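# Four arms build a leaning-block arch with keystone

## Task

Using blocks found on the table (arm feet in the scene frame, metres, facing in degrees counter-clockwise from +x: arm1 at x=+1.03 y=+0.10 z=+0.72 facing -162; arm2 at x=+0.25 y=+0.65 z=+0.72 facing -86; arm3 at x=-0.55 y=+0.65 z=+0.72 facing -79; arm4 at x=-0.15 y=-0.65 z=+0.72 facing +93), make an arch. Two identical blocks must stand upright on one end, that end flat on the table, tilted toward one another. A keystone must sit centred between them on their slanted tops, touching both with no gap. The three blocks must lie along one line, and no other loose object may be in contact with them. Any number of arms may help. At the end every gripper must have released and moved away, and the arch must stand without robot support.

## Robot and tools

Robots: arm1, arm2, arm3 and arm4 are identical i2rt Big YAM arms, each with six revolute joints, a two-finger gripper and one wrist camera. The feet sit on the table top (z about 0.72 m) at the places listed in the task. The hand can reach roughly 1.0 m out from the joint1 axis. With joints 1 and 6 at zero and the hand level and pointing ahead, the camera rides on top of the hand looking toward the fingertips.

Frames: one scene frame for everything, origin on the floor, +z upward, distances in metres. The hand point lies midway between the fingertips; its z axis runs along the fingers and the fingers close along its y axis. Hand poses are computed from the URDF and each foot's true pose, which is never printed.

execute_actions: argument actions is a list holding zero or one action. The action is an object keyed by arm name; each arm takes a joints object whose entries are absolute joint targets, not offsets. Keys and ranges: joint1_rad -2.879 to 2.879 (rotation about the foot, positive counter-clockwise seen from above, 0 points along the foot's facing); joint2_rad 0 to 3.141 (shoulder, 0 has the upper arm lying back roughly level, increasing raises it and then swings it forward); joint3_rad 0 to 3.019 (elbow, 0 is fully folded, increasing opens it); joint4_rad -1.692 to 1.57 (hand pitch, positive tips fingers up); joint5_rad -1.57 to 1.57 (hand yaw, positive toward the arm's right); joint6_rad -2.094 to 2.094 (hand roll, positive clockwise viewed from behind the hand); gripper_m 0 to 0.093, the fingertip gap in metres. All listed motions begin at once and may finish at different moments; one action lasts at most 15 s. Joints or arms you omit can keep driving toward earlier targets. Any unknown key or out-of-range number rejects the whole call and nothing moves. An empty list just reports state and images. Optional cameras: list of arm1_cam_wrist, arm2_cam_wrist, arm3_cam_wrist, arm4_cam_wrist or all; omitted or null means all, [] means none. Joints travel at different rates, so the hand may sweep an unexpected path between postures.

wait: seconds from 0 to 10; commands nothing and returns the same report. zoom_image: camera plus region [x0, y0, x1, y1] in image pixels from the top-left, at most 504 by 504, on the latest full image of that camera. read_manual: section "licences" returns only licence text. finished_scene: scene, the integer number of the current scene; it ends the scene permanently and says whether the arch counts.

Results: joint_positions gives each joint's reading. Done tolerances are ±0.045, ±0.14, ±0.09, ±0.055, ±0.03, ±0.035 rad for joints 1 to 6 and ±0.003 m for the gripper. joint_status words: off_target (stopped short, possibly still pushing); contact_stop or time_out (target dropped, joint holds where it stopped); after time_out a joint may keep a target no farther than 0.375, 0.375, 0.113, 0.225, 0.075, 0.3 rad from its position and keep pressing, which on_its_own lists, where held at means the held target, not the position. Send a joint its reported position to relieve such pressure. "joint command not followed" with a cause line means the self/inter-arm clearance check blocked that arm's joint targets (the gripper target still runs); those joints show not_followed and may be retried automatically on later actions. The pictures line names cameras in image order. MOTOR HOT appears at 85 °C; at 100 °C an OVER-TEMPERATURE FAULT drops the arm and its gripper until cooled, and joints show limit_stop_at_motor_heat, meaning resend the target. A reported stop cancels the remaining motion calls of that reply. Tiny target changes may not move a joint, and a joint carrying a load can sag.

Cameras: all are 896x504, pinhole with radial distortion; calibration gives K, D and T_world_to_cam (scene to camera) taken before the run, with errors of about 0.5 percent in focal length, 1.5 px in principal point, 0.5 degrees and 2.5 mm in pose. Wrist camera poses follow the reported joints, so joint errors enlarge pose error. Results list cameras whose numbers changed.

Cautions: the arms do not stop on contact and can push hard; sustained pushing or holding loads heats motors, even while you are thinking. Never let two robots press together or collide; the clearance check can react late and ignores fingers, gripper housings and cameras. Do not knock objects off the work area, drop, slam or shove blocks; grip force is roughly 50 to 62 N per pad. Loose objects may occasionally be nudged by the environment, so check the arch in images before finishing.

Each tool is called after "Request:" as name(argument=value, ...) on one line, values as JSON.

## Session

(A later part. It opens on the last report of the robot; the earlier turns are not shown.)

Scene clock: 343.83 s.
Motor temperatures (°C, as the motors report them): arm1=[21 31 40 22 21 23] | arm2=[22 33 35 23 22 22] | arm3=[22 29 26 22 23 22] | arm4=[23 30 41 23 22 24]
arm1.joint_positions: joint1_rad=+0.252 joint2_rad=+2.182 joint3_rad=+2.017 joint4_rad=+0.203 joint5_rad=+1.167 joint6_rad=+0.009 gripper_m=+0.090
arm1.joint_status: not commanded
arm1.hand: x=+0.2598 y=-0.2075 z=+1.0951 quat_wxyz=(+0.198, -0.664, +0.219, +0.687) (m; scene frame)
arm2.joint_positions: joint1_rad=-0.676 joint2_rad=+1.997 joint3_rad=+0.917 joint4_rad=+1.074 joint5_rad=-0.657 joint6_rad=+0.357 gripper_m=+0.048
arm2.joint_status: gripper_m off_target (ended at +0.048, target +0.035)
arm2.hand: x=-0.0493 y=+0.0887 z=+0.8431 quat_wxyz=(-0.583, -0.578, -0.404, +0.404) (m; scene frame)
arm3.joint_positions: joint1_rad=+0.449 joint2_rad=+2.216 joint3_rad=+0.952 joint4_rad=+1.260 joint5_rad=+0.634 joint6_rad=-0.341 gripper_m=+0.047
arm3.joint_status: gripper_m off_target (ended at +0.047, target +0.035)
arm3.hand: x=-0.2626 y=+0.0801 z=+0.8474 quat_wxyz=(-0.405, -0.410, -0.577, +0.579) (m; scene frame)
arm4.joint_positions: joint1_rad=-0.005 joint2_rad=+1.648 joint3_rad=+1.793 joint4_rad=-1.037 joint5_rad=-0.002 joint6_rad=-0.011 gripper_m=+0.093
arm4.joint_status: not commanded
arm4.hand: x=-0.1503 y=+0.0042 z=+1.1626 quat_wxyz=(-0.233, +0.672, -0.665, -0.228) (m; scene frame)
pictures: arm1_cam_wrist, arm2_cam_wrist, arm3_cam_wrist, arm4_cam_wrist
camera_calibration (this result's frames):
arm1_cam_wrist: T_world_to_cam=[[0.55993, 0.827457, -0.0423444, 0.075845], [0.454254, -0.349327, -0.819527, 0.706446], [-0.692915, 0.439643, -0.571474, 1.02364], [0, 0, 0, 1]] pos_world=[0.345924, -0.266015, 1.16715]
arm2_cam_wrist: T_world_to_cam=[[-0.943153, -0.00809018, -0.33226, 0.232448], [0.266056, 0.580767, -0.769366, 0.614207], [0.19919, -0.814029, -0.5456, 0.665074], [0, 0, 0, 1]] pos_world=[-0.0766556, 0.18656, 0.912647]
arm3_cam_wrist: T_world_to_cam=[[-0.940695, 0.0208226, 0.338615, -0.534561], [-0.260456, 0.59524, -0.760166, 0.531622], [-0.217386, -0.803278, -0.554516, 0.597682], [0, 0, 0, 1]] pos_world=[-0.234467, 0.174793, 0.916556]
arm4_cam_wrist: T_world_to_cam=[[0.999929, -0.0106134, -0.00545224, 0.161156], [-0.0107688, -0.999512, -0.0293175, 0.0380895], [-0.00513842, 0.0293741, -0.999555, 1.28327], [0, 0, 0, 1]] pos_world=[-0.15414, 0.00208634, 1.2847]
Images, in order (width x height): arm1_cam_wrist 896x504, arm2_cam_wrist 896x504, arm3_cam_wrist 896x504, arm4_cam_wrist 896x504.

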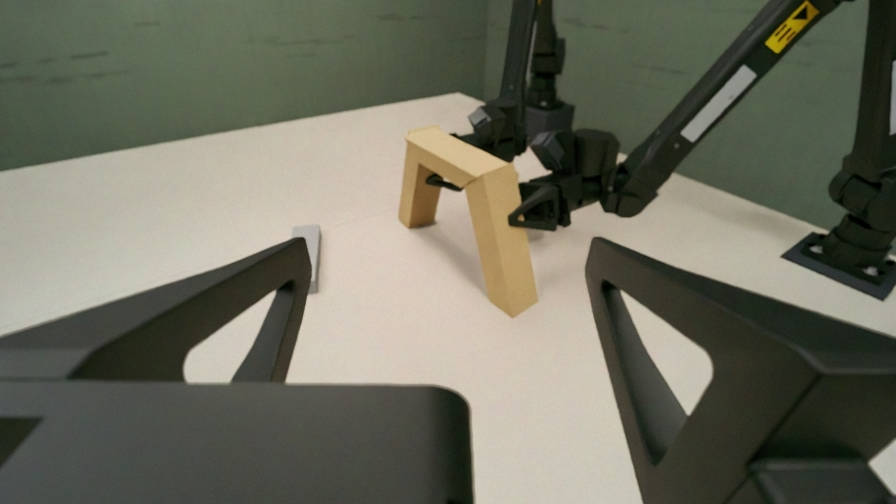

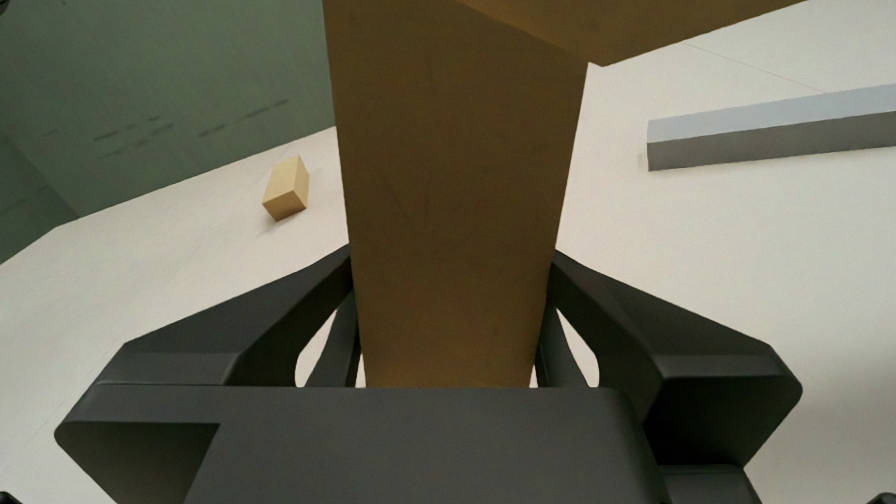

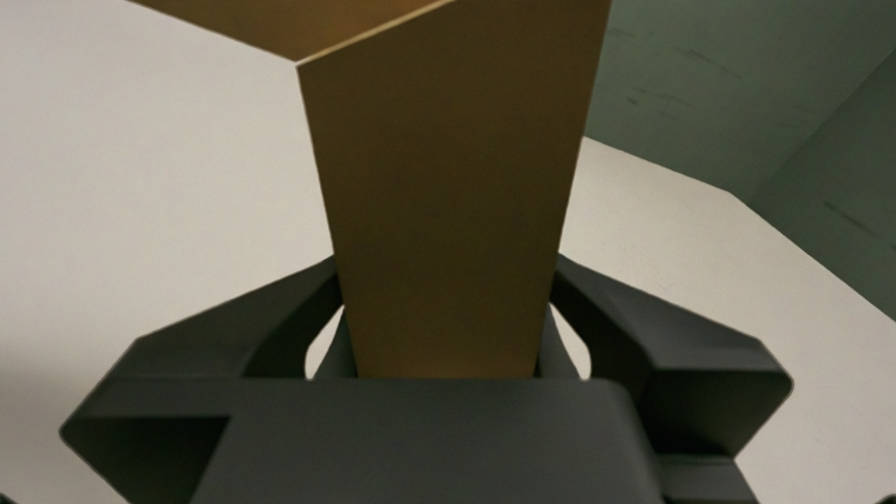

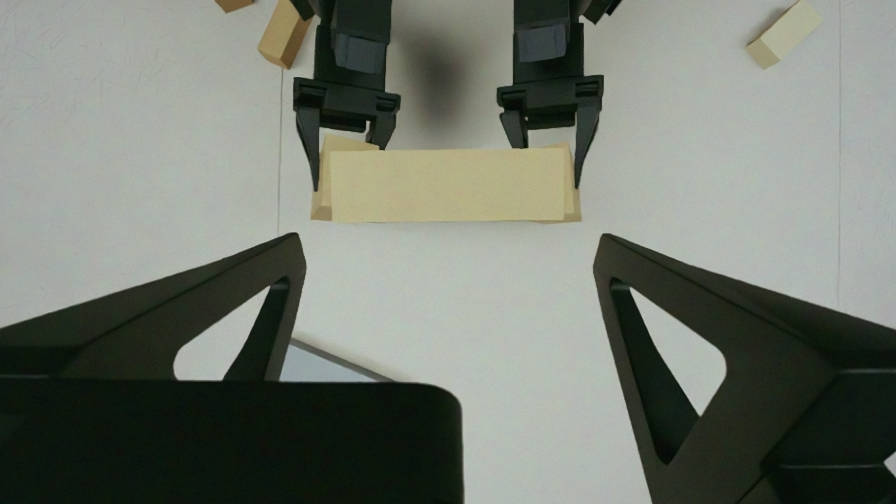

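Request:
execute_actions(actions=[{"arm2":{"joints":{"joint1_rad":-0.655,"joint5_rad":-0.575}},"arm3":{"joints":{"joint1_rad":0.422,"joint3_rad":0.995,"joint4_rad":1.245,"joint5_rad":0.57}}}], cameras=["arm1_cam_wrist","arm4_cam_wrist"])

Request:
zoom_image(camera="arm4_cam_wrist", region=[270, 90, 630, 250])

Request:
zoom_image(camera="arm1_cam_wrist", region=[380, 110, 580, 330])

Scene clock: 366.33 s.
Motor temperatures (°C, as the motors report them): arm1=[21 32 41 22 21 23] | arm2=[22 33 34 23 22 22] | arm3=[22 30 26 22 23 22] | arm4=[23 31 46 23 22 24]
arm1.joint_positions: joint1_rad=+0.252 joint2_rad=+2.182 joint3_rad=+2.017 joint4_rad=+0.203 joint5_rad=+1.167 joint6_rad=+0.009 gripper_m=+0.090
arm1.joint_status: not commanded
arm1.hand: x=+0.2598 y=-0.2075 z=+1.0951 quat_wxyz=(+0.198, -0.664, +0.219, +0.687) (m; scene frame)
arm2.joint_positions: joint1_rad=-0.659 joint2_rad=+1.996 joint3_rad=+0.917 joint4_rad=+1.074 joint5_rad=-0.586 joint6_rad=+0.361 gripper_m=+0.048
arm2.joint_status: all done
arm2.hand: x=-0.0514 y=+0.0837 z=+0.8436 quat_wxyz=(-0.573, -0.589, -0.387, +0.418) (m; scene frame)
arm3.joint_positions: joint1_rad=+0.428 joint2_rad=+2.216 joint3_rad=+0.958 joint4_rad=+1.252 joint5_rad=+0.577 joint6_rad=-0.341 gripper_m=+0.047
arm3.joint_status: all done
arm3.hand: x=-0.2636 y=+0.0723 z=+0.8477 quat_wxyz=(-0.414, -0.400, -0.585, +0.571) (m; scene frame)
arm4.joint_positions: joint1_rad=-0.005 joint2_rad=+1.648 joint3_rad=+1.793 joint4_rad=-1.037 joint5_rad=-0.002 joint6_rad=-0.011 gripper_m=+0.093
arm4.joint_status: not commanded
arm4.hand: x=-0.1503 y=+0.0042 z=+1.1626 quat_wxyz=(-0.233, +0.672, -0.665, -0.228) (m; scene frame)
pictures: arm1_cam_wrist, arm4_cam_wrist
camera_calibration (this result's frames):
arm1_cam_wrist: T_world_to_cam=[[0.55993, 0.827457, -0.0423444, 0.075845], [0.454254, -0.349327, -0.819527, 0.706446], [-0.692915, 0.439643, -0.571474, 1.02364], [0, 0, 0, 1]] pos_world=[0.345924, -0.266015, 1.16715]
arm4_cam_wrist: T_world_to_cam=[[0.999929, -0.0106134, -0.00545224, 0.161156], [-0.0107688, -0.999512, -0.0293175, 0.0380895], [-0.00513842, 0.0293741, -0.999555, 1.28327], [0, 0, 0, 1]] pos_world=[-0.15414, 0.00208634, 1.2847]
Images, in order (width x height): arm1_cam_wrist 896x504, arm4_cam_wrist 896x504.

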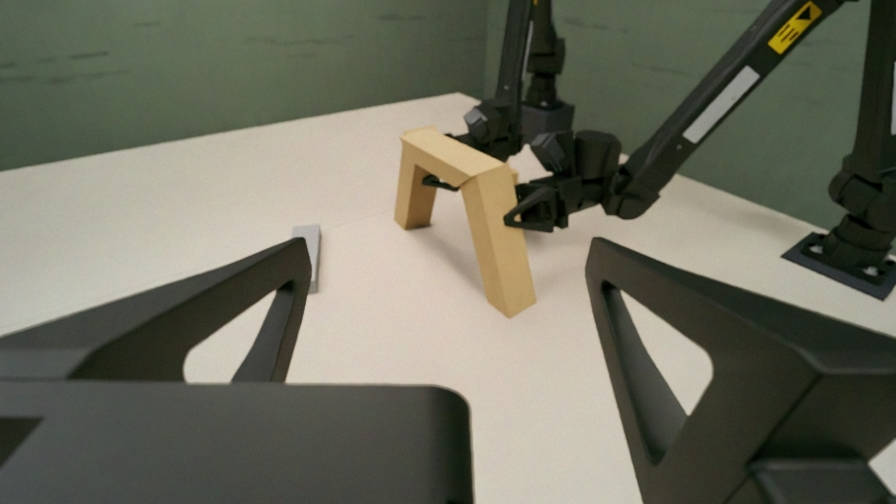

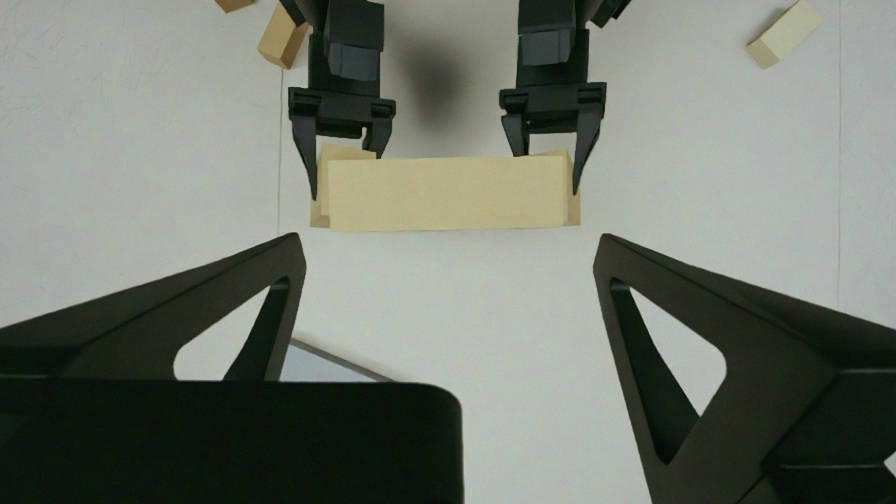

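Region (270, 90, 630, 250) of arm4_cam_wrist's 896x504 image, scaled by 1.400, with more detail than that image has.

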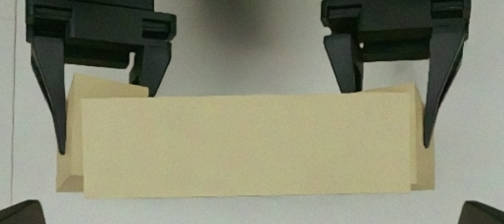

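Region (380, 110, 580, 330) of arm1_cam_wrist's 896x504 image, scaled by 2.291, with more detail than that image has; it fills the left 458 columns of this view, and the rest is white.

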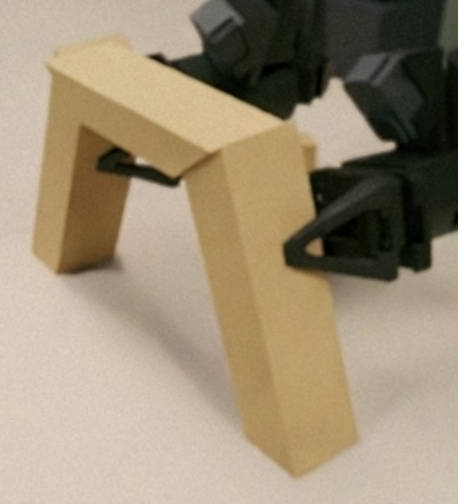

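Request:
execute_actions(actions=[{"arm3":{"joints":{"joint3_rad":1.015,"joint4_rad":1.23,"joint5_rad":0.55}}}], cameras=["arm1_cam_wrist","arm4_cam_wrist"])

Request:
zoom_image(camera="arm4_cam_wrist", region=[270, 90, 630, 250])

Scene clock: 377.43 s.
Motor temperatures (°C, as the motors report them): arm1=[21 32 41 22 21 23] | arm2=[22 33 34 23 22 22] | arm3=[22 30 26 22 23 22] | arm4=[23 32 48 23 22 24]
arm1.joint_positions: joint1_rad=+0.252 joint2_rad=+2.182 joint3_rad=+2.017 joint4_rad=+0.203 joint5_rad=+1.167 joint6_rad=+0.009 gripper_m=+0.090
arm1.joint_status: not commanded
arm1.hand: x=+0.2598 y=-0.2075 z=+1.0951 quat_wxyz=(+0.198, -0.664, +0.219, +0.687) (m; scene frame)
arm2.joint_positions: joint1_rad=-0.659 joint2_rad=+1.996 joint3_rad=+0.917 joint4_rad=+1.074 joint5_rad=-0.586 joint6_rad=+0.361 gripper_m=+0.048
arm2.joint_status: not commanded
arm2.hand: x=-0.0514 y=+0.0837 z=+0.8436 quat_wxyz=(-0.573, -0.589, -0.387, +0.418) (m; scene frame)
arm3.joint_positions: joint1_rad=+0.425 joint2_rad=+2.216 joint3_rad=+0.971 joint4_rad=+1.233 joint5_rad=+0.560 joint6_rad=-0.342 gripper_m=+0.047
arm3.joint_status: all done
arm3.hand: x=-0.2599 y=+0.0677 z=+0.8480 quat_wxyz=(-0.416, -0.395, -0.590, +0.568) (m; scene frame)
arm4.joint_positions: joint1_rad=-0.005 joint2_rad=+1.648 joint3_rad=+1.793 joint4_rad=-1.037 joint5_rad=-0.002 joint6_rad=-0.011 gripper_m=+0.093
arm4.joint_status: not commanded
arm4.hand: x=-0.1503 y=+0.0042 z=+1.1626 quat_wxyz=(-0.233, +0.672, -0.665, -0.228) (m; scene frame)
pictures: arm1_cam_wrist, arm4_cam_wrist
camera_calibration (this result's frames):
arm1_cam_wrist: T_world_to_cam=[[0.55993, 0.827457, -0.0423444, 0.075845], [0.454254, -0.349327, -0.819527, 0.706446], [-0.692915, 0.439643, -0.571474, 1.02364], [0, 0, 0, 1]] pos_world=[0.345924, -0.266015, 1.16715]
arm4_cam_wrist: T_world_to_cam=[[0.999929, -0.0106134, -0.00545224, 0.161156], [-0.0107688, -0.999512, -0.0293175, 0.0380895], [-0.00513842, 0.0293741, -0.999555, 1.28327], [0, 0, 0, 1]] pos_world=[-0.15414, 0.00208634, 1.2847]
Images, in order (width x height): arm1_cam_wrist 896x504, arm4_cam_wrist 896x504.

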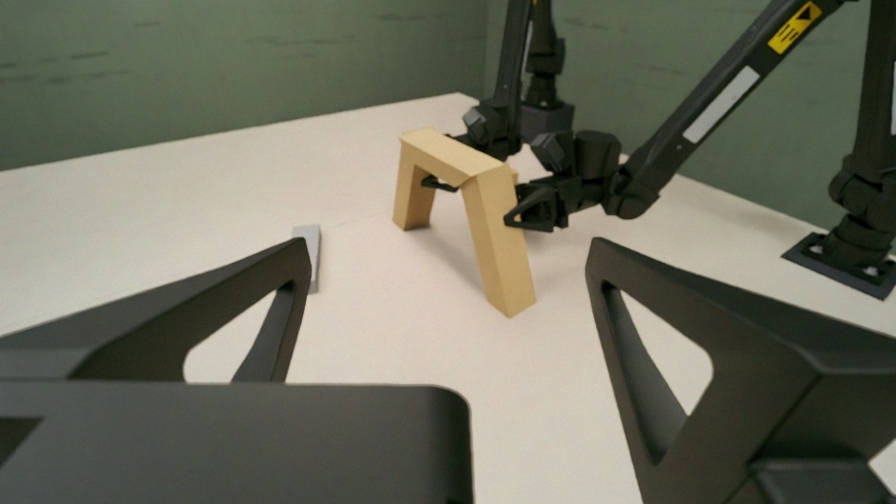

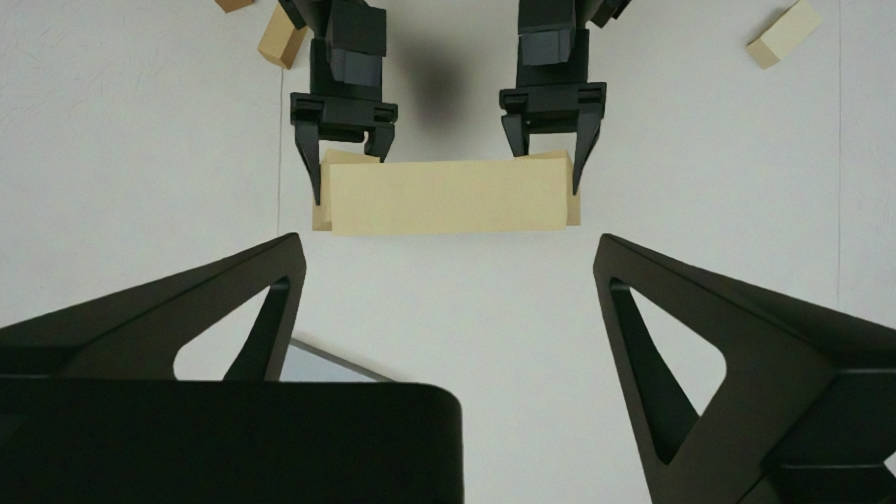

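Region (270, 90, 630, 250) of arm4_cam_wrist's 896x504 image, scaled by 1.400, with more detail than that image has.

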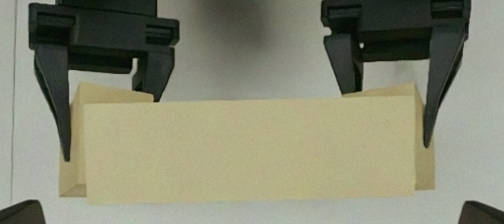

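Request:
execute_actions(actions=[{"arm4":{"joints":{"joint1_rad":-0.018,"joint2_rad":1.2,"joint3_rad":0.7,"joint4_rad":0.0,"joint5_rad":-0.014,"joint6_rad":0.03}},"arm1":{"joints":{"joint1_rad":-0.27,"joint2_rad":1.6,"joint3_rad":0.95,"joint4_rad":0.8,"joint5_rad":0}}}], cameras=[])

Request:
execute_actions(actions=[{"arm4":{"joints":{"joint2_rad":1.87,"joint3_rad":0.86,"joint4_rad":1.06}}}], cameras=["arm1_cam_wrist","arm4_cam_wrist"])

Request:
zoom_image(camera="arm1_cam_wrist", region=[340, 110, 570, 340])

Scene clock: 387.77 s.
Motor temperatures (°C, as the motors report them): arm1=[22 32 41 22 21 23] | arm2=[22 33 34 23 22 22] | arm3=[22 30 27 22 23 22] | arm4=[23 31 48 23 22 24]
arm1.joint_positions: joint1_rad=-0.261 joint2_rad=+1.613 joint3_rad=+0.925 joint4_rad=+0.795 joint5_rad=+0.004 joint6_rad=+0.009 gripper_m=+0.090
arm1.joint_status: all done
arm1.hand: x=+0.3859 y=+0.0631 z=+1.0428 quat_wxyz=(-0.019, -0.668, -0.018, +0.744) (m; scene frame)
arm2.joint_positions: joint1_rad=-0.659 joint2_rad=+1.996 joint3_rad=+0.917 joint4_rad=+1.074 joint5_rad=-0.586 joint6_rad=+0.361 gripper_m=+0.048
arm2.joint_status: not commanded
arm2.hand: x=-0.0514 y=+0.0837 z=+0.8436 quat_wxyz=(-0.573, -0.589, -0.387, +0.418) (m; scene frame)
arm3.joint_positions: joint1_rad=+0.425 joint2_rad=+2.216 joint3_rad=+0.971 joint4_rad=+1.233 joint5_rad=+0.560 joint6_rad=-0.342 gripper_m=+0.047
arm3.joint_status: not commanded
arm3.hand: x=-0.2599 y=+0.0677 z=+0.8480 quat_wxyz=(-0.416, -0.395, -0.590, +0.568) (m; scene frame)
arm4.joint_positions: joint1_rad=-0.007 joint2_rad=+1.205 joint3_rad=+0.705 joint4_rad=-0.022 joint5_rad=-0.012 joint6_rad=+0.018 gripper_m=+0.093
arm4.joint_status: all done
arm4.hand: x=-0.1507 y=-0.1510 z=+1.0006 quat_wxyz=(-0.345, +0.611, -0.618, -0.354) (m; scene frame)
pictures: none
No camera images: the call's "cameras" was empty. Leave "cameras" out to get every camera's image.

Scene clock: 389.33 s.
Motor temperatures (°C, as the motors report them): arm1=[22 32 41 22 21 23] | arm2=[22 34 34 23 22 22] | arm3=[22 30 27 22 23 22] | arm4=[23 31 47 23 22 24]
arm1.joint_positions: joint1_rad=-0.261 joint2_rad=+1.613 joint3_rad=+0.925 joint4_rad=+0.795 joint5_rad=+0.004 joint6_rad=+0.009 gripper_m=+0.090
arm1.joint_status: not commanded
arm1.hand: x=+0.3859 y=+0.0631 z=+1.0428 quat_wxyz=(-0.019, -0.668, -0.018, +0.744) (m; scene frame)
arm2.joint_positions: joint1_rad=-0.659 joint2_rad=+1.996 joint3_rad=+0.917 joint4_rad=+1.074 joint5_rad=-0.586 joint6_rad=+0.361 gripper_m=+0.048
arm2.joint_status: not commanded
arm2.hand: x=-0.0514 y=+0.0837 z=+0.8436 quat_wxyz=(-0.573, -0.589, -0.387, +0.418) (m; scene frame)
arm3.joint_positions: joint1_rad=+0.425 joint2_rad=+2.216 joint3_rad=+0.971 joint4_rad=+1.233 joint5_rad=+0.560 joint6_rad=-0.342 gripper_m=+0.047
arm3.joint_status: not commanded
arm3.hand: x=-0.2599 y=+0.0677 z=+0.8480 quat_wxyz=(-0.416, -0.395, -0.590, +0.568) (m; scene frame)
arm4.joint_positions: joint1_rad=-0.007 joint2_rad=+1.876 joint3_rad=+0.837 joint4_rad=+1.037 joint5_rad=-0.012 joint6_rad=+0.018 gripper_m=+0.093
arm4.joint_status: all done
arm4.hand: x=-0.1498 y=-0.0098 z=+0.9382 quat_wxyz=(-0.491, +0.502, -0.505, -0.501) (m; scene frame)
pictures: arm1_cam_wrist, arm4_cam_wrist
camera_calibration (this result's frames):
arm1_cam_wrist: T_world_to_cam=[[-0.0550534, 0.998474, -0.00438883, -0.0339076], [0.498978, 0.0237046, -0.86629, 0.708795], [-0.864864, -0.0498822, -0.499522, 0.984336], [0, 0, 0, 1]] pos_world=[0.495776, 0.066155, 1.10557]
arm4_cam_wrist: T_world_to_cam=[[0.999253, 0.00850063, -0.0377054, 0.189601], [-0.024857, -0.605701, -0.795304, 0.737935], [-0.0295988, 0.795647, -0.605037, 0.69307], [0, 0, 0, 1]] pos_world=[-0.150602, -0.106083, 1.01336]
Images, in order (width x height): arm1_cam_wrist 896x504, arm4_cam_wrist 896x504.

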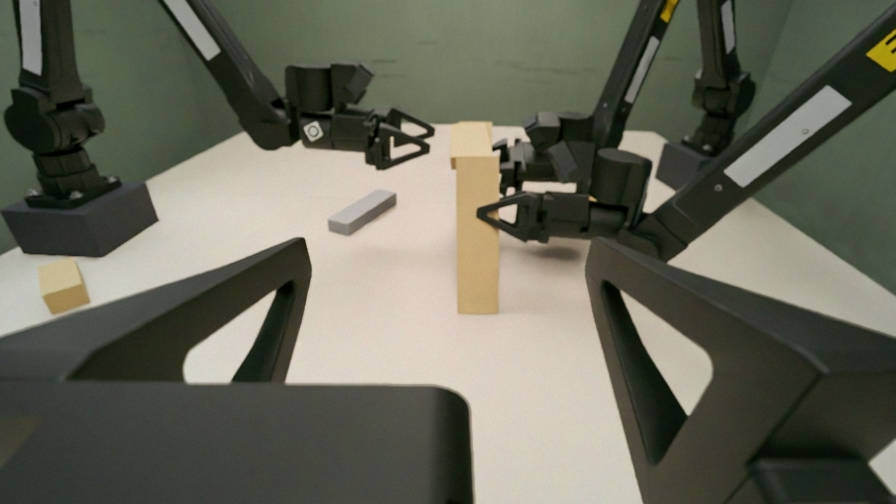

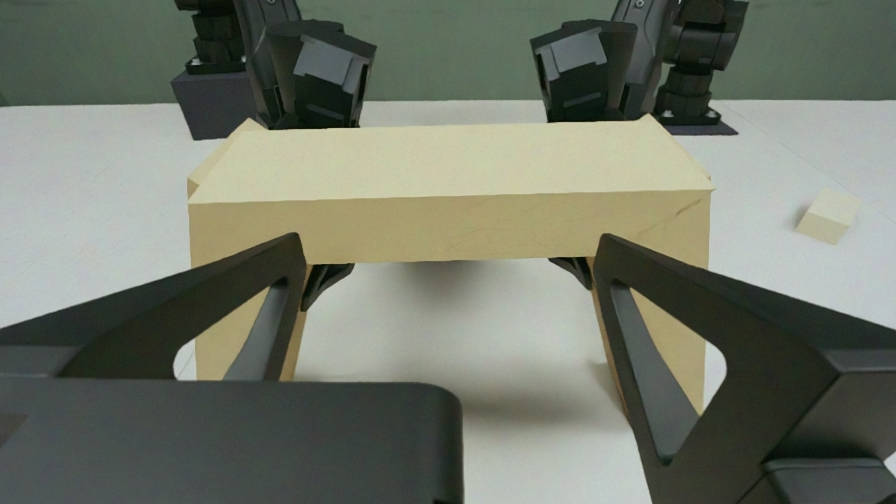

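Region (340, 110, 570, 340) of arm1_cam_wrist's 896x504 image, scaled by 2.191, with more detail than that image has.

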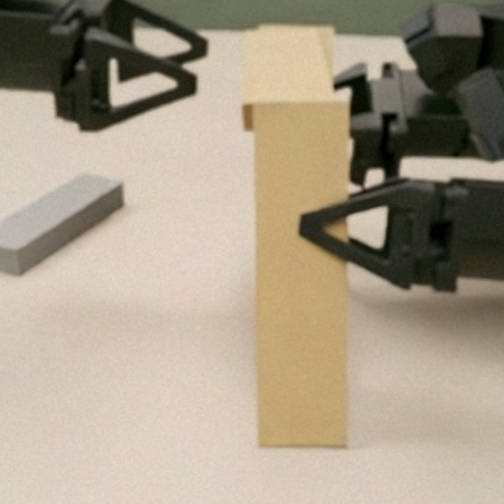

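Request:
execute_actions(actions=[{"arm4":{"joints":{"joint2_rad":1.945,"joint3_rad":0.97,"joint4_rad":0.99}},"arm2":{"joints":{"joint2_rad":2.01,"joint4_rad":1.135,"joint6_rad":0.39}}}], cameras=["arm1_cam_wrist","arm4_cam_wrist"])

Request:
zoom_image(camera="arm1_cam_wrist", region=[340, 110, 570, 340])

Scene clock: 398.20 s.
Motor temperatures (°C, as the motors report them): arm1=[22 31 40 22 21 23] | arm2=[22 34 34 23 22 22] | arm3=[22 30 27 22 23 22] | arm4=[23 31 44 23 22 24]
arm1.joint_positions: joint1_rad=-0.261 joint2_rad=+1.613 joint3_rad=+0.925 joint4_rad=+0.795 joint5_rad=+0.004 joint6_rad=+0.009 gripper_m=+0.090
arm1.joint_status: not commanded
arm1.hand: x=+0.3859 y=+0.0631 z=+1.0428 quat_wxyz=(-0.019, -0.668, -0.018, +0.744) (m; scene frame)
arm2.joint_positions: joint1_rad=-0.659 joint2_rad=+2.006 joint3_rad=+0.917 joint4_rad=+1.105 joint5_rad=-0.585 joint6_rad=+0.376 gripper_m=+0.048
arm2.joint_status: all done
arm2.hand: x=-0.0516 y=+0.0839 z=+0.8444 quat_wxyz=(-0.579, -0.584, -0.382, +0.422) (m; scene frame)
arm3.joint_positions: joint1_rad=+0.425 joint2_rad=+2.216 joint3_rad=+0.971 joint4_rad=+1.233 joint5_rad=+0.560 joint6_rad=-0.342 gripper_m=+0.047
arm3.joint_status: not commanded
arm3.hand: x=-0.2598 y=+0.0676 z=+0.8481 quat_wxyz=(-0.416, -0.395, -0.590, +0.568) (m; scene frame)
arm4.joint_positions: joint1_rad=-0.007 joint2_rad=+1.940 joint3_rad=+0.931 joint4_rad=+1.003 joint5_rad=-0.013 joint6_rad=+0.019 gripper_m=+0.093
arm4.joint_status: all done
arm4.hand: x=-0.1498 y=+0.0213 z=+0.9299 quat_wxyz=(-0.489, +0.504, -0.506, -0.500) (m; scene frame)
pictures: arm1_cam_wrist, arm4_cam_wrist
camera_calibration (this result's frames):
arm1_cam_wrist: T_world_to_cam=[[-0.0550534, 0.998474, -0.00438883, -0.0339076], [0.498978, 0.0237046, -0.86629, 0.708795], [-0.864864, -0.0498822, -0.499522, 0.984336], [0, 0, 0, 1]] pos_world=[0.495776, 0.066155, 1.10557]
arm4_cam_wrist: T_world_to_cam=[[0.999227, 0.00940512, -0.0381751, 0.18947], [-0.0245183, -0.609974, -0.792042, 0.747268], [-0.0307351, 0.792365, -0.609272, 0.667196], [0, 0, 0, 1]] pos_world=[-0.150495, -0.0746308, 1.0056]
Images, in order (width x height): arm1_cam_wrist 896x504, arm4_cam_wrist 896x504.

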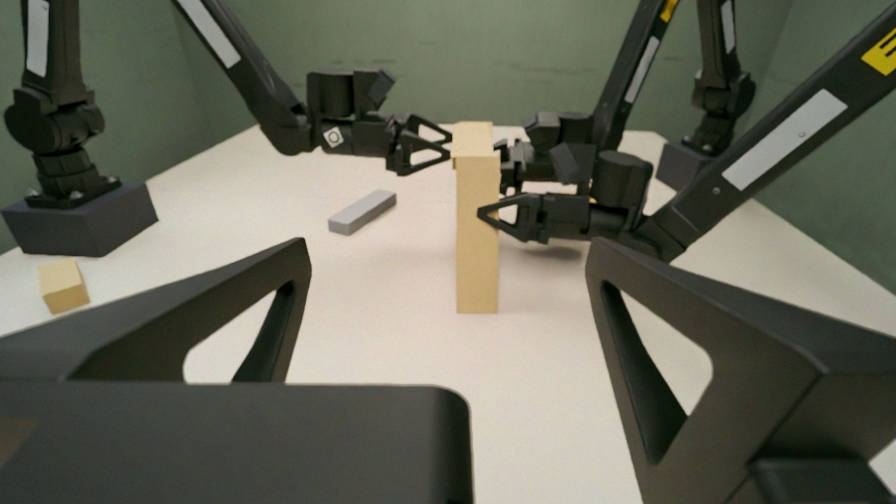

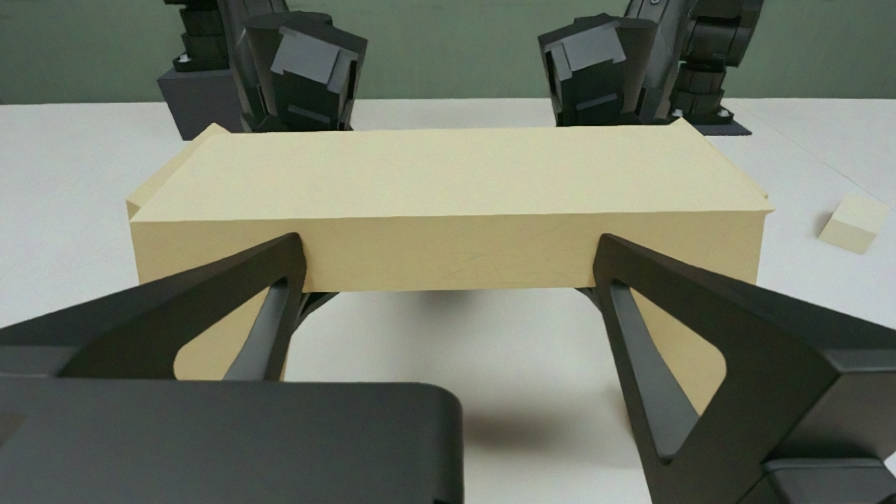

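Region (340, 110, 570, 340) of arm1_cam_wrist's 896x504 image, scaled by 2.191, with more detail than that image has.

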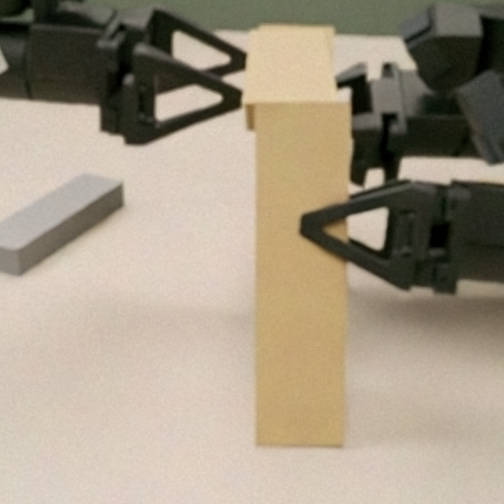

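Request:
execute_actions(actions=[{"arm4":{"joints":{"joint3_rad":0.993,"joint4_rad":0.95}}}], cameras=["arm1_cam_wrist","arm4_cam_wrist"])

Request:
zoom_image(camera="arm1_cam_wrist", region=[400, 110, 540, 210])

Scene clock: 402.83 s.
Motor temperatures (°C, as the motors report them): arm1=[21 30 40 22 21 23] | arm2=[22 34 34 23 22 22] | arm3=[22 30 27 22 23 22] | arm4=[23 32 43 23 22 24]
arm1.joint_positions: joint1_rad=-0.261 joint2_rad=+1.613 joint3_rad=+0.925 joint4_rad=+0.795 joint5_rad=+0.004 joint6_rad=+0.009 gripper_m=+0.090
arm1.joint_status: not commanded
arm1.hand: x=+0.3859 y=+0.0631 z=+1.0428 quat_wxyz=(-0.019, -0.668, -0.018, +0.744) (m; scene frame)
arm2.joint_positions: joint1_rad=-0.659 joint2_rad=+2.006 joint3_rad=+0.917 joint4_rad=+1.105 joint5_rad=-0.584 joint6_rad=+0.378 gripper_m=+0.048
arm2.joint_status: not commanded
arm2.hand: x=-0.0518 y=+0.0839 z=+0.8442 quat_wxyz=(-0.579, -0.585, -0.382, +0.421) (m; scene frame)
arm3.joint_positions: joint1_rad=+0.425 joint2_rad=+2.216 joint3_rad=+0.971 joint4_rad=+1.233 joint5_rad=+0.560 joint6_rad=-0.342 gripper_m=+0.047
arm3.joint_status: not commanded
arm3.hand: x=-0.2598 y=+0.0676 z=+0.8481 quat_wxyz=(-0.416, -0.395, -0.590, +0.568) (m; scene frame)
arm4.joint_positions: joint1_rad=-0.007 joint2_rad=+1.940 joint3_rad=+0.949 joint4_rad=+0.965 joint5_rad=-0.013 joint6_rad=+0.020 gripper_m=+0.093
arm4.joint_status: all done
arm4.hand: x=-0.1498 y=+0.0268 z=+0.9285 quat_wxyz=(-0.484, +0.509, -0.511, -0.496) (m; scene frame)
pictures: arm1_cam_wrist, arm4_cam_wrist
camera_calibration (this result's frames):
arm1_cam_wrist: T_world_to_cam=[[-0.0550534, 0.998474, -0.00438883, -0.0339076], [0.498978, 0.0237046, -0.86629, 0.708795], [-0.864864, -0.0498822, -0.499522, 0.984336], [0, 0, 0, 1]] pos_world=[0.495776, 0.066155, 1.10557]
arm4_cam_wrist: T_world_to_cam=[[0.999192, 0.00886978, -0.0392115, 0.190371], [-0.0250351, -0.625875, -0.779522, 0.738236], [-0.0314557, 0.779873, -0.625147, 0.676903], [0, 0, 0, 1]] pos_world=[-0.150443, -0.0675437, 1.0061]
Images, in order (width x height): arm1_cam_wrist 896x504, arm4_cam_wrist 896x504.

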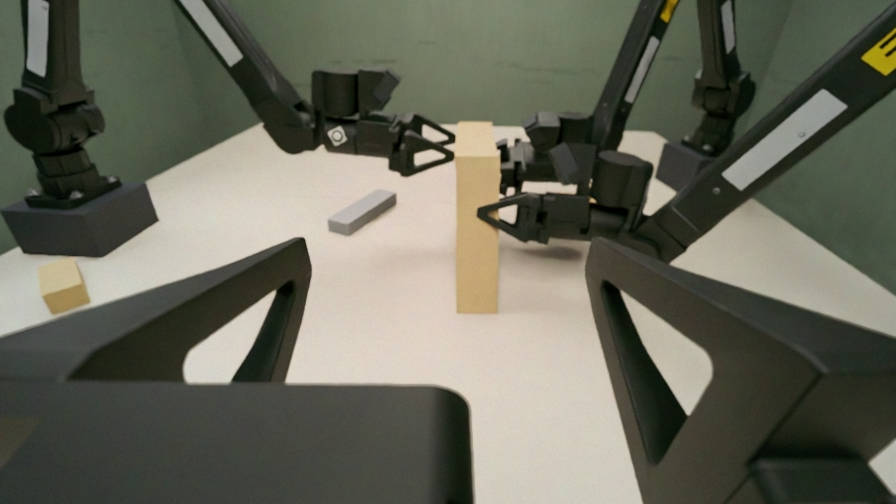

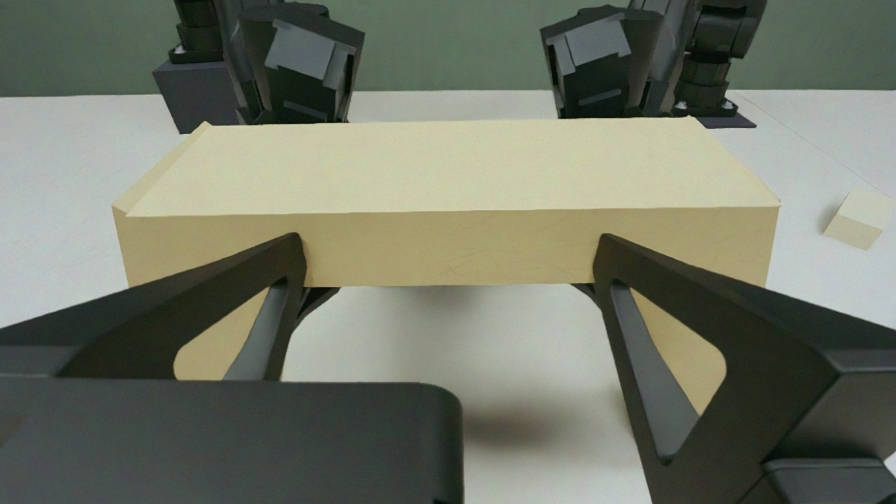

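Region (400, 110, 540, 210) of arm1_cam_wrist's 896x504 image, scaled by 3.600, with more detail than that image has; it fills the top 360 rows of this view, and the rest is white.

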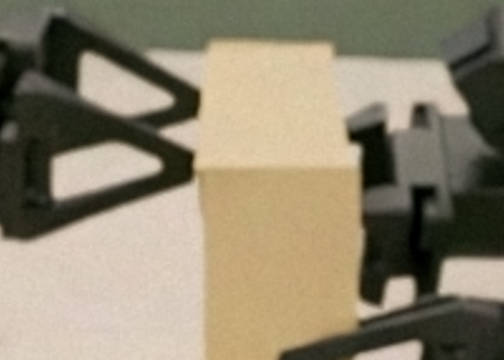

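Request:
execute_actions(actions=[{"arm4":{"joints":{"joint3_rad":0.97}},"arm2":{"joints":{"gripper_m":0.054,"joint4_rad":1.115,"joint6_rad":0.378,"joint5_rad":-0.584}},"arm3":{"joints":{"gripper_m":0.054,"joint3_rad":0.98,"joint5_rad":0.56}}}])

Scene clock: 407.60 s.
Motor temperatures (°C, as the motors report them): arm1=[21 30 40 22 21 23] | arm2=[22 34 34 23 22 22] | arm3=[22 30 27 22 23 22] | arm4=[23 32 43 23 22 24]
arm1.joint_positions: joint1_rad=-0.261 joint2_rad=+1.613 joint3_rad=+0.925 joint4_rad=+0.795 joint5_rad=+0.004 joint6_rad=+0.009 gripper_m=+0.090
arm1.joint_status: not commanded
arm1.hand: x=+0.3859 y=+0.0631 z=+1.0428 quat_wxyz=(-0.019, -0.668, -0.018, +0.744) (m; scene frame)
arm2.joint_positions: joint1_rad=-0.659 joint2_rad=+2.006 joint3_rad=+0.917 joint4_rad=+1.105 joint5_rad=-0.585 joint6_rad=+0.378 gripper_m=+0.054
arm2.joint_status: all done
arm2.hand: x=-0.0516 y=+0.0839 z=+0.8442 quat_wxyz=(-0.579, -0.585, -0.382, +0.421) (m; scene frame)
arm3.joint_positions: joint1_rad=+0.425 joint2_rad=+2.215 joint3_rad=+0.971 joint4_rad=+1.233 joint5_rad=+0.561 joint6_rad=-0.342 gripper_m=+0.054
arm3.joint_status: all done
arm3.hand: x=-0.2599 y=+0.0676 z=+0.8484 quat_wxyz=(-0.416, -0.396, -0.590, +0.568) (m; scene frame)
arm4.joint_positions: joint1_rad=-0.007 joint2_rad=+1.940 joint3_rad=+0.949 joint4_rad=+0.965 joint5_rad=-0.013 joint6_rad=+0.020 gripper_m=+0.093
arm4.joint_status: all done
arm4.hand: x=-0.1496 y=+0.0268 z=+0.9285 quat_wxyz=(-0.484, +0.508, -0.512, -0.495) (m; scene frame)
pictures: arm1_cam_wrist, arm2_cam_wrist, arm3_cam_wrist, arm4_cam_wrist
camera_calibration (this result's frames):
arm1_cam_wrist: T_world_to_cam=[[-0.0550534, 0.998474, -0.00438883, -0.0339076], [0.498978, 0.0237046, -0.86629, 0.708795], [-0.864864, -0.0498822, -0.499522, 0.984336], [0, 0, 0, 1]] pos_world=[0.495776, 0.066155, 1.10557]
arm2_cam_wrist: T_world_to_cam=[[-0.939273, 0.036766, -0.341195, 0.234585], [0.303884, 0.551036, -0.777183, 0.629507], [0.159437, -0.833671, -0.528746, 0.647589], [0, 0, 0, 1]] pos_world=[-0.0742072, 0.184371, 0.911691]
arm3_cam_wrist: T_world_to_cam=[[-0.938828, -0.0267333, 0.343347, -0.532448], [-0.292915, 0.586304, -0.755281, 0.5285], [-0.181114, -0.80965, -0.558269, 0.601759], [0, 0, 0, 1]] pos_world=[-0.236085, 0.163118, 0.917924]
arm4_cam_wrist: T_world_to_cam=[[0.999195, 0.00848874, -0.0392061, 0.190119], [-0.0252696, -0.625864, -0.779523, 0.73821], [-0.0311548, 0.779886, -0.625145, 0.676956], [0, 0, 0, 1]] pos_world=[-0.150221, -0.067544, 1.0061]
Images, in order (width x height): arm1_cam_wrist 896x504, arm2_cam_wrist 896x504, arm3_cam_wrist 896x504, arm4_cam_wrist 896x504.

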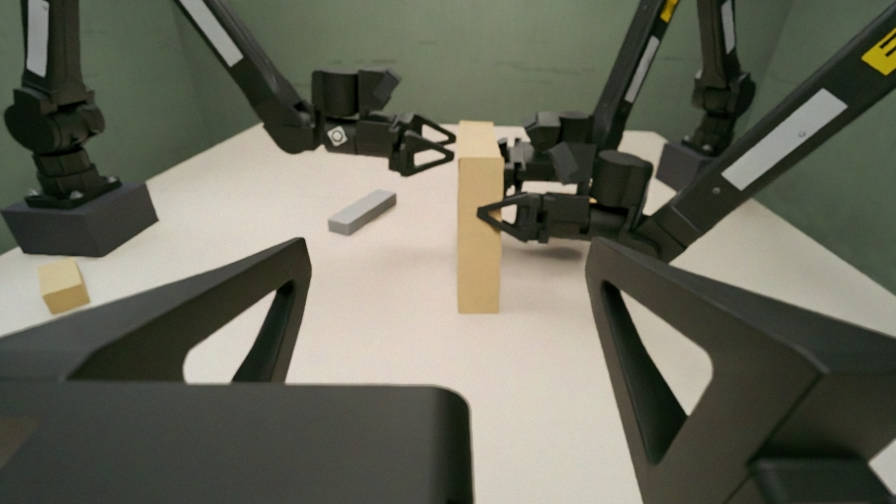

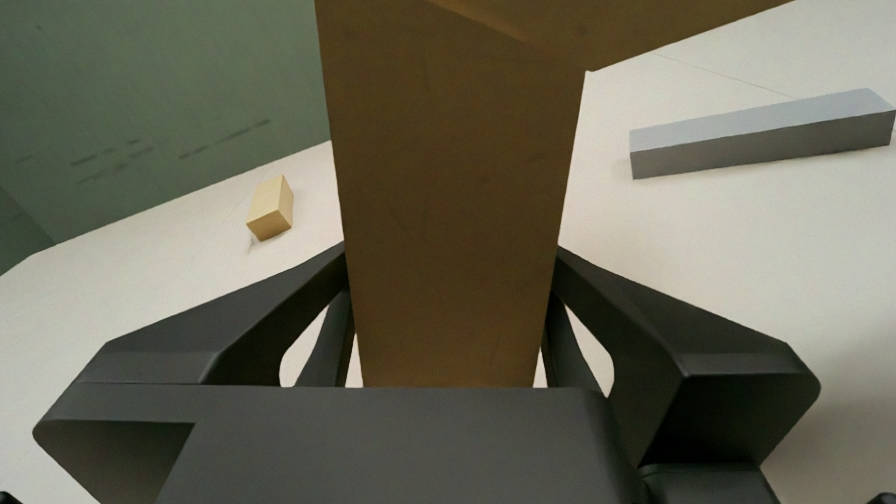

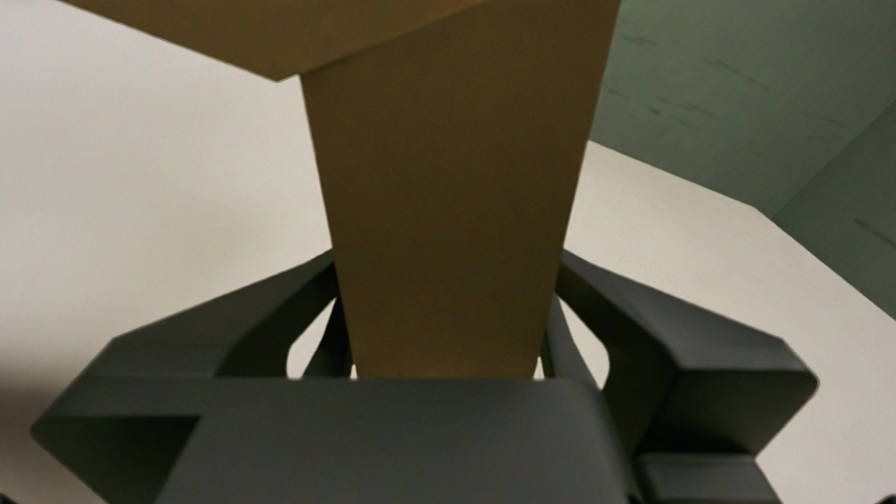

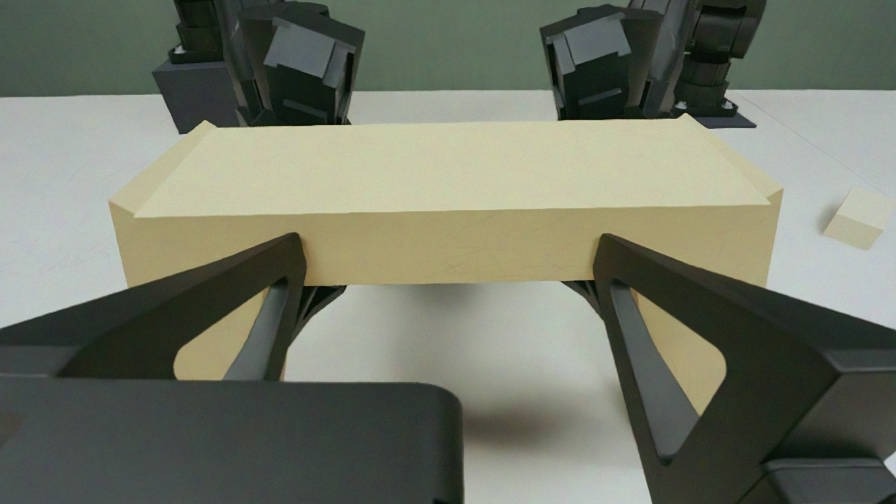

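Request:
execute_actions(actions=[{"arm4":{"joints":{"joint2_rad":1.5,"joint3_rad":0.3,"joint4_rad":1.3}},"arm2":{"joints":{"gripper_m":0.07}},"arm3":{"joints":{"gripper_m":0.07}}}])

Request:
zoom_image(camera="arm4_cam_wrist", region=[270, 100, 630, 360])

Scene clock: 414.13 s.
Motor temperatures (°C, as the motors report them): arm1=[21 30 39 22 21 23] | arm2=[22 34 34 23 22 22] | arm3=[22 30 27 22 23 22] | arm4=[23 32 41 23 22 24]
arm1.joint_positions: joint1_rad=-0.261 joint2_rad=+1.613 joint3_rad=+0.925 joint4_rad=+0.795 joint5_rad=+0.004 joint6_rad=+0.009 gripper_m=+0.090
arm1.joint_status: not commanded
arm1.hand: x=+0.3859 y=+0.0631 z=+1.0428 quat_wxyz=(-0.019, -0.668, -0.018, +0.744) (m; scene frame)
arm2.joint_positions: joint1_rad=-0.659 joint2_rad=+2.006 joint3_rad=+0.917 joint4_rad=+1.105 joint5_rad=-0.585 joint6_rad=+0.378 gripper_m=+0.070
arm2.joint_status: all done
arm2.hand: x=-0.0516 y=+0.0839 z=+0.8442 quat_wxyz=(-0.579, -0.585, -0.382, +0.421) (m; scene frame)
arm3.joint_positions: joint1_rad=+0.425 joint2_rad=+2.215 joint3_rad=+0.971 joint4_rad=+1.233 joint5_rad=+0.561 joint6_rad=-0.342 gripper_m=+0.070
arm3.joint_status: all done
arm3.hand: x=-0.2599 y=+0.0676 z=+0.8484 quat_wxyz=(-0.416, -0.396, -0.590, +0.568) (m; scene frame)
arm4.joint_positions: joint1_rad=-0.007 joint2_rad=+1.494 joint3_rad=+0.303 joint4_rad=+1.284 joint5_rad=-0.013 joint6_rad=+0.020 gripper_m=+0.093
arm4.joint_status: all done
arm4.hand: x=-0.1508 y=-0.2025 z=+0.9798 quat_wxyz=(-0.513, +0.479, -0.481, -0.525) (m; scene frame)
pictures: arm1_cam_wrist, arm2_cam_wrist, arm3_cam_wrist, arm4_cam_wrist
camera_calibration (this result's frames):
arm1_cam_wrist: T_world_to_cam=[[-0.0550534, 0.998474, -0.00438883, -0.0339076], [0.498978, 0.0237046, -0.86629, 0.708795], [-0.864864, -0.0498822, -0.499522, 0.984336], [0, 0, 0, 1]] pos_world=[0.495776, 0.066155, 1.10557]
arm2_cam_wrist: T_world_to_cam=[[-0.939273, 0.036766, -0.341195, 0.234585], [0.303884, 0.551036, -0.777183, 0.629507], [0.159437, -0.833671, -0.528746, 0.647589], [0, 0, 0, 1]] pos_world=[-0.0742072, 0.184371, 0.911691]
arm3_cam_wrist: T_world_to_cam=[[-0.938828, -0.0267333, 0.343347, -0.532448], [-0.292915, 0.586304, -0.755281, 0.5285], [-0.181114, -0.80965, -0.558269, 0.601759], [0, 0, 0, 1]] pos_world=[-0.236085, 0.163118, 0.917924]
arm4_cam_wrist: T_world_to_cam=[[0.999207, 0.0136709, -0.0373925, 0.194603], [-0.0244864, -0.52954, -0.847931, 0.721303], [-0.0313929, 0.848175, -0.528786, 0.807186], [0, 0, 0, 1]] pos_world=[-0.151447, -0.305335, 1.04572]
Images, in order (width x height): arm1_cam_wrist 896x504, arm2_cam_wrist 896x504, arm3_cam_wrist 896x504, arm4_cam_wrist 896x504.

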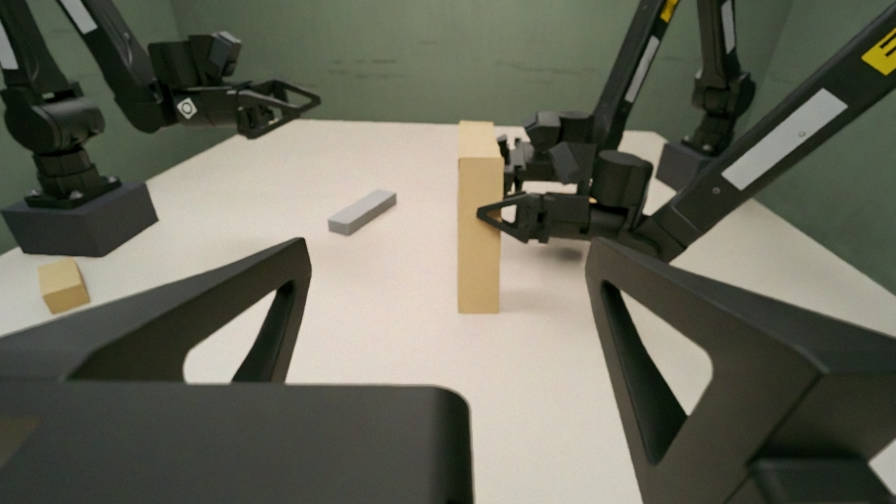

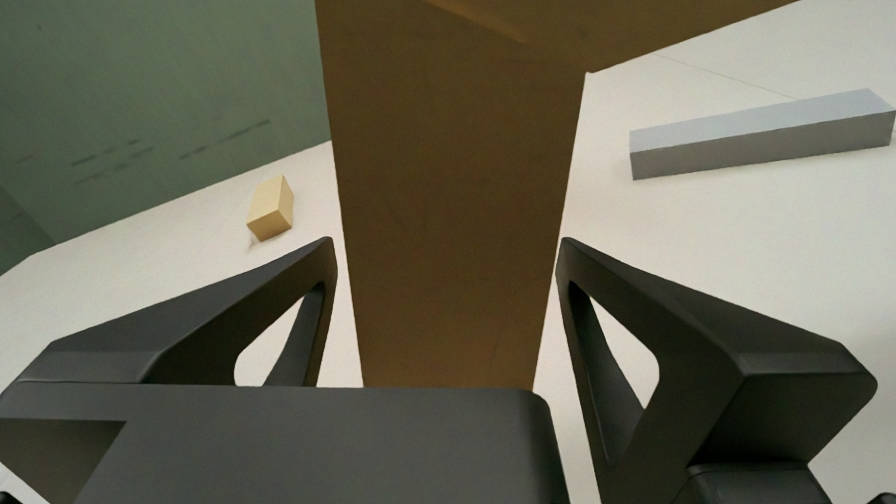

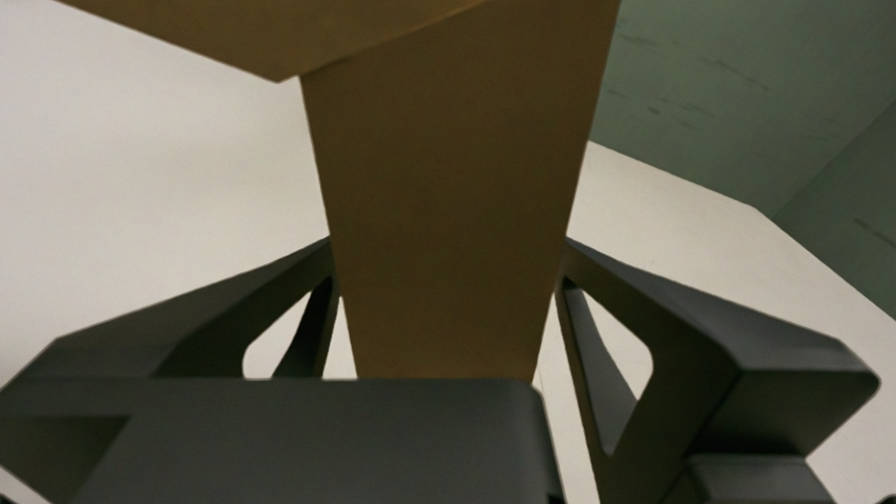

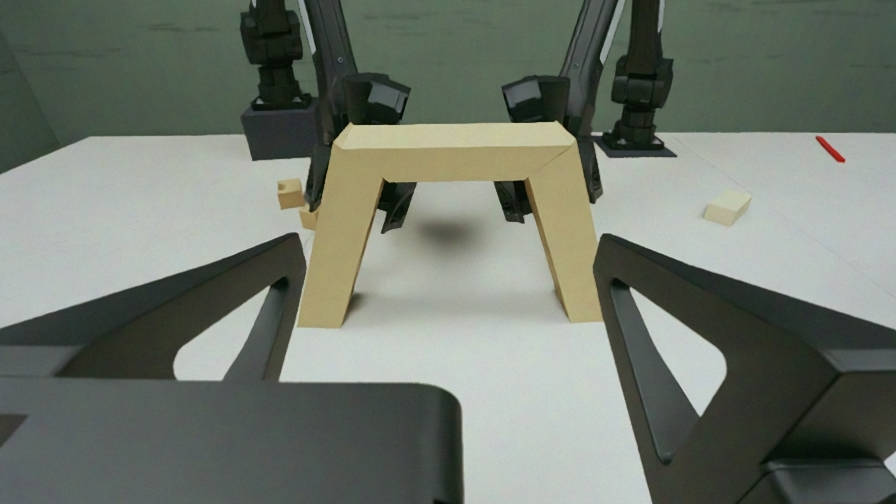

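Region (270, 100, 630, 360) of arm4_cam_wrist's 896x504 image, scaled by 1.400, with more detail than that image has.

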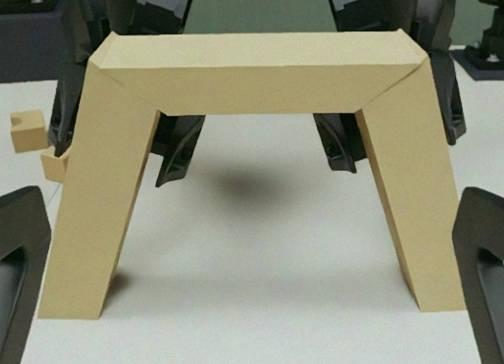

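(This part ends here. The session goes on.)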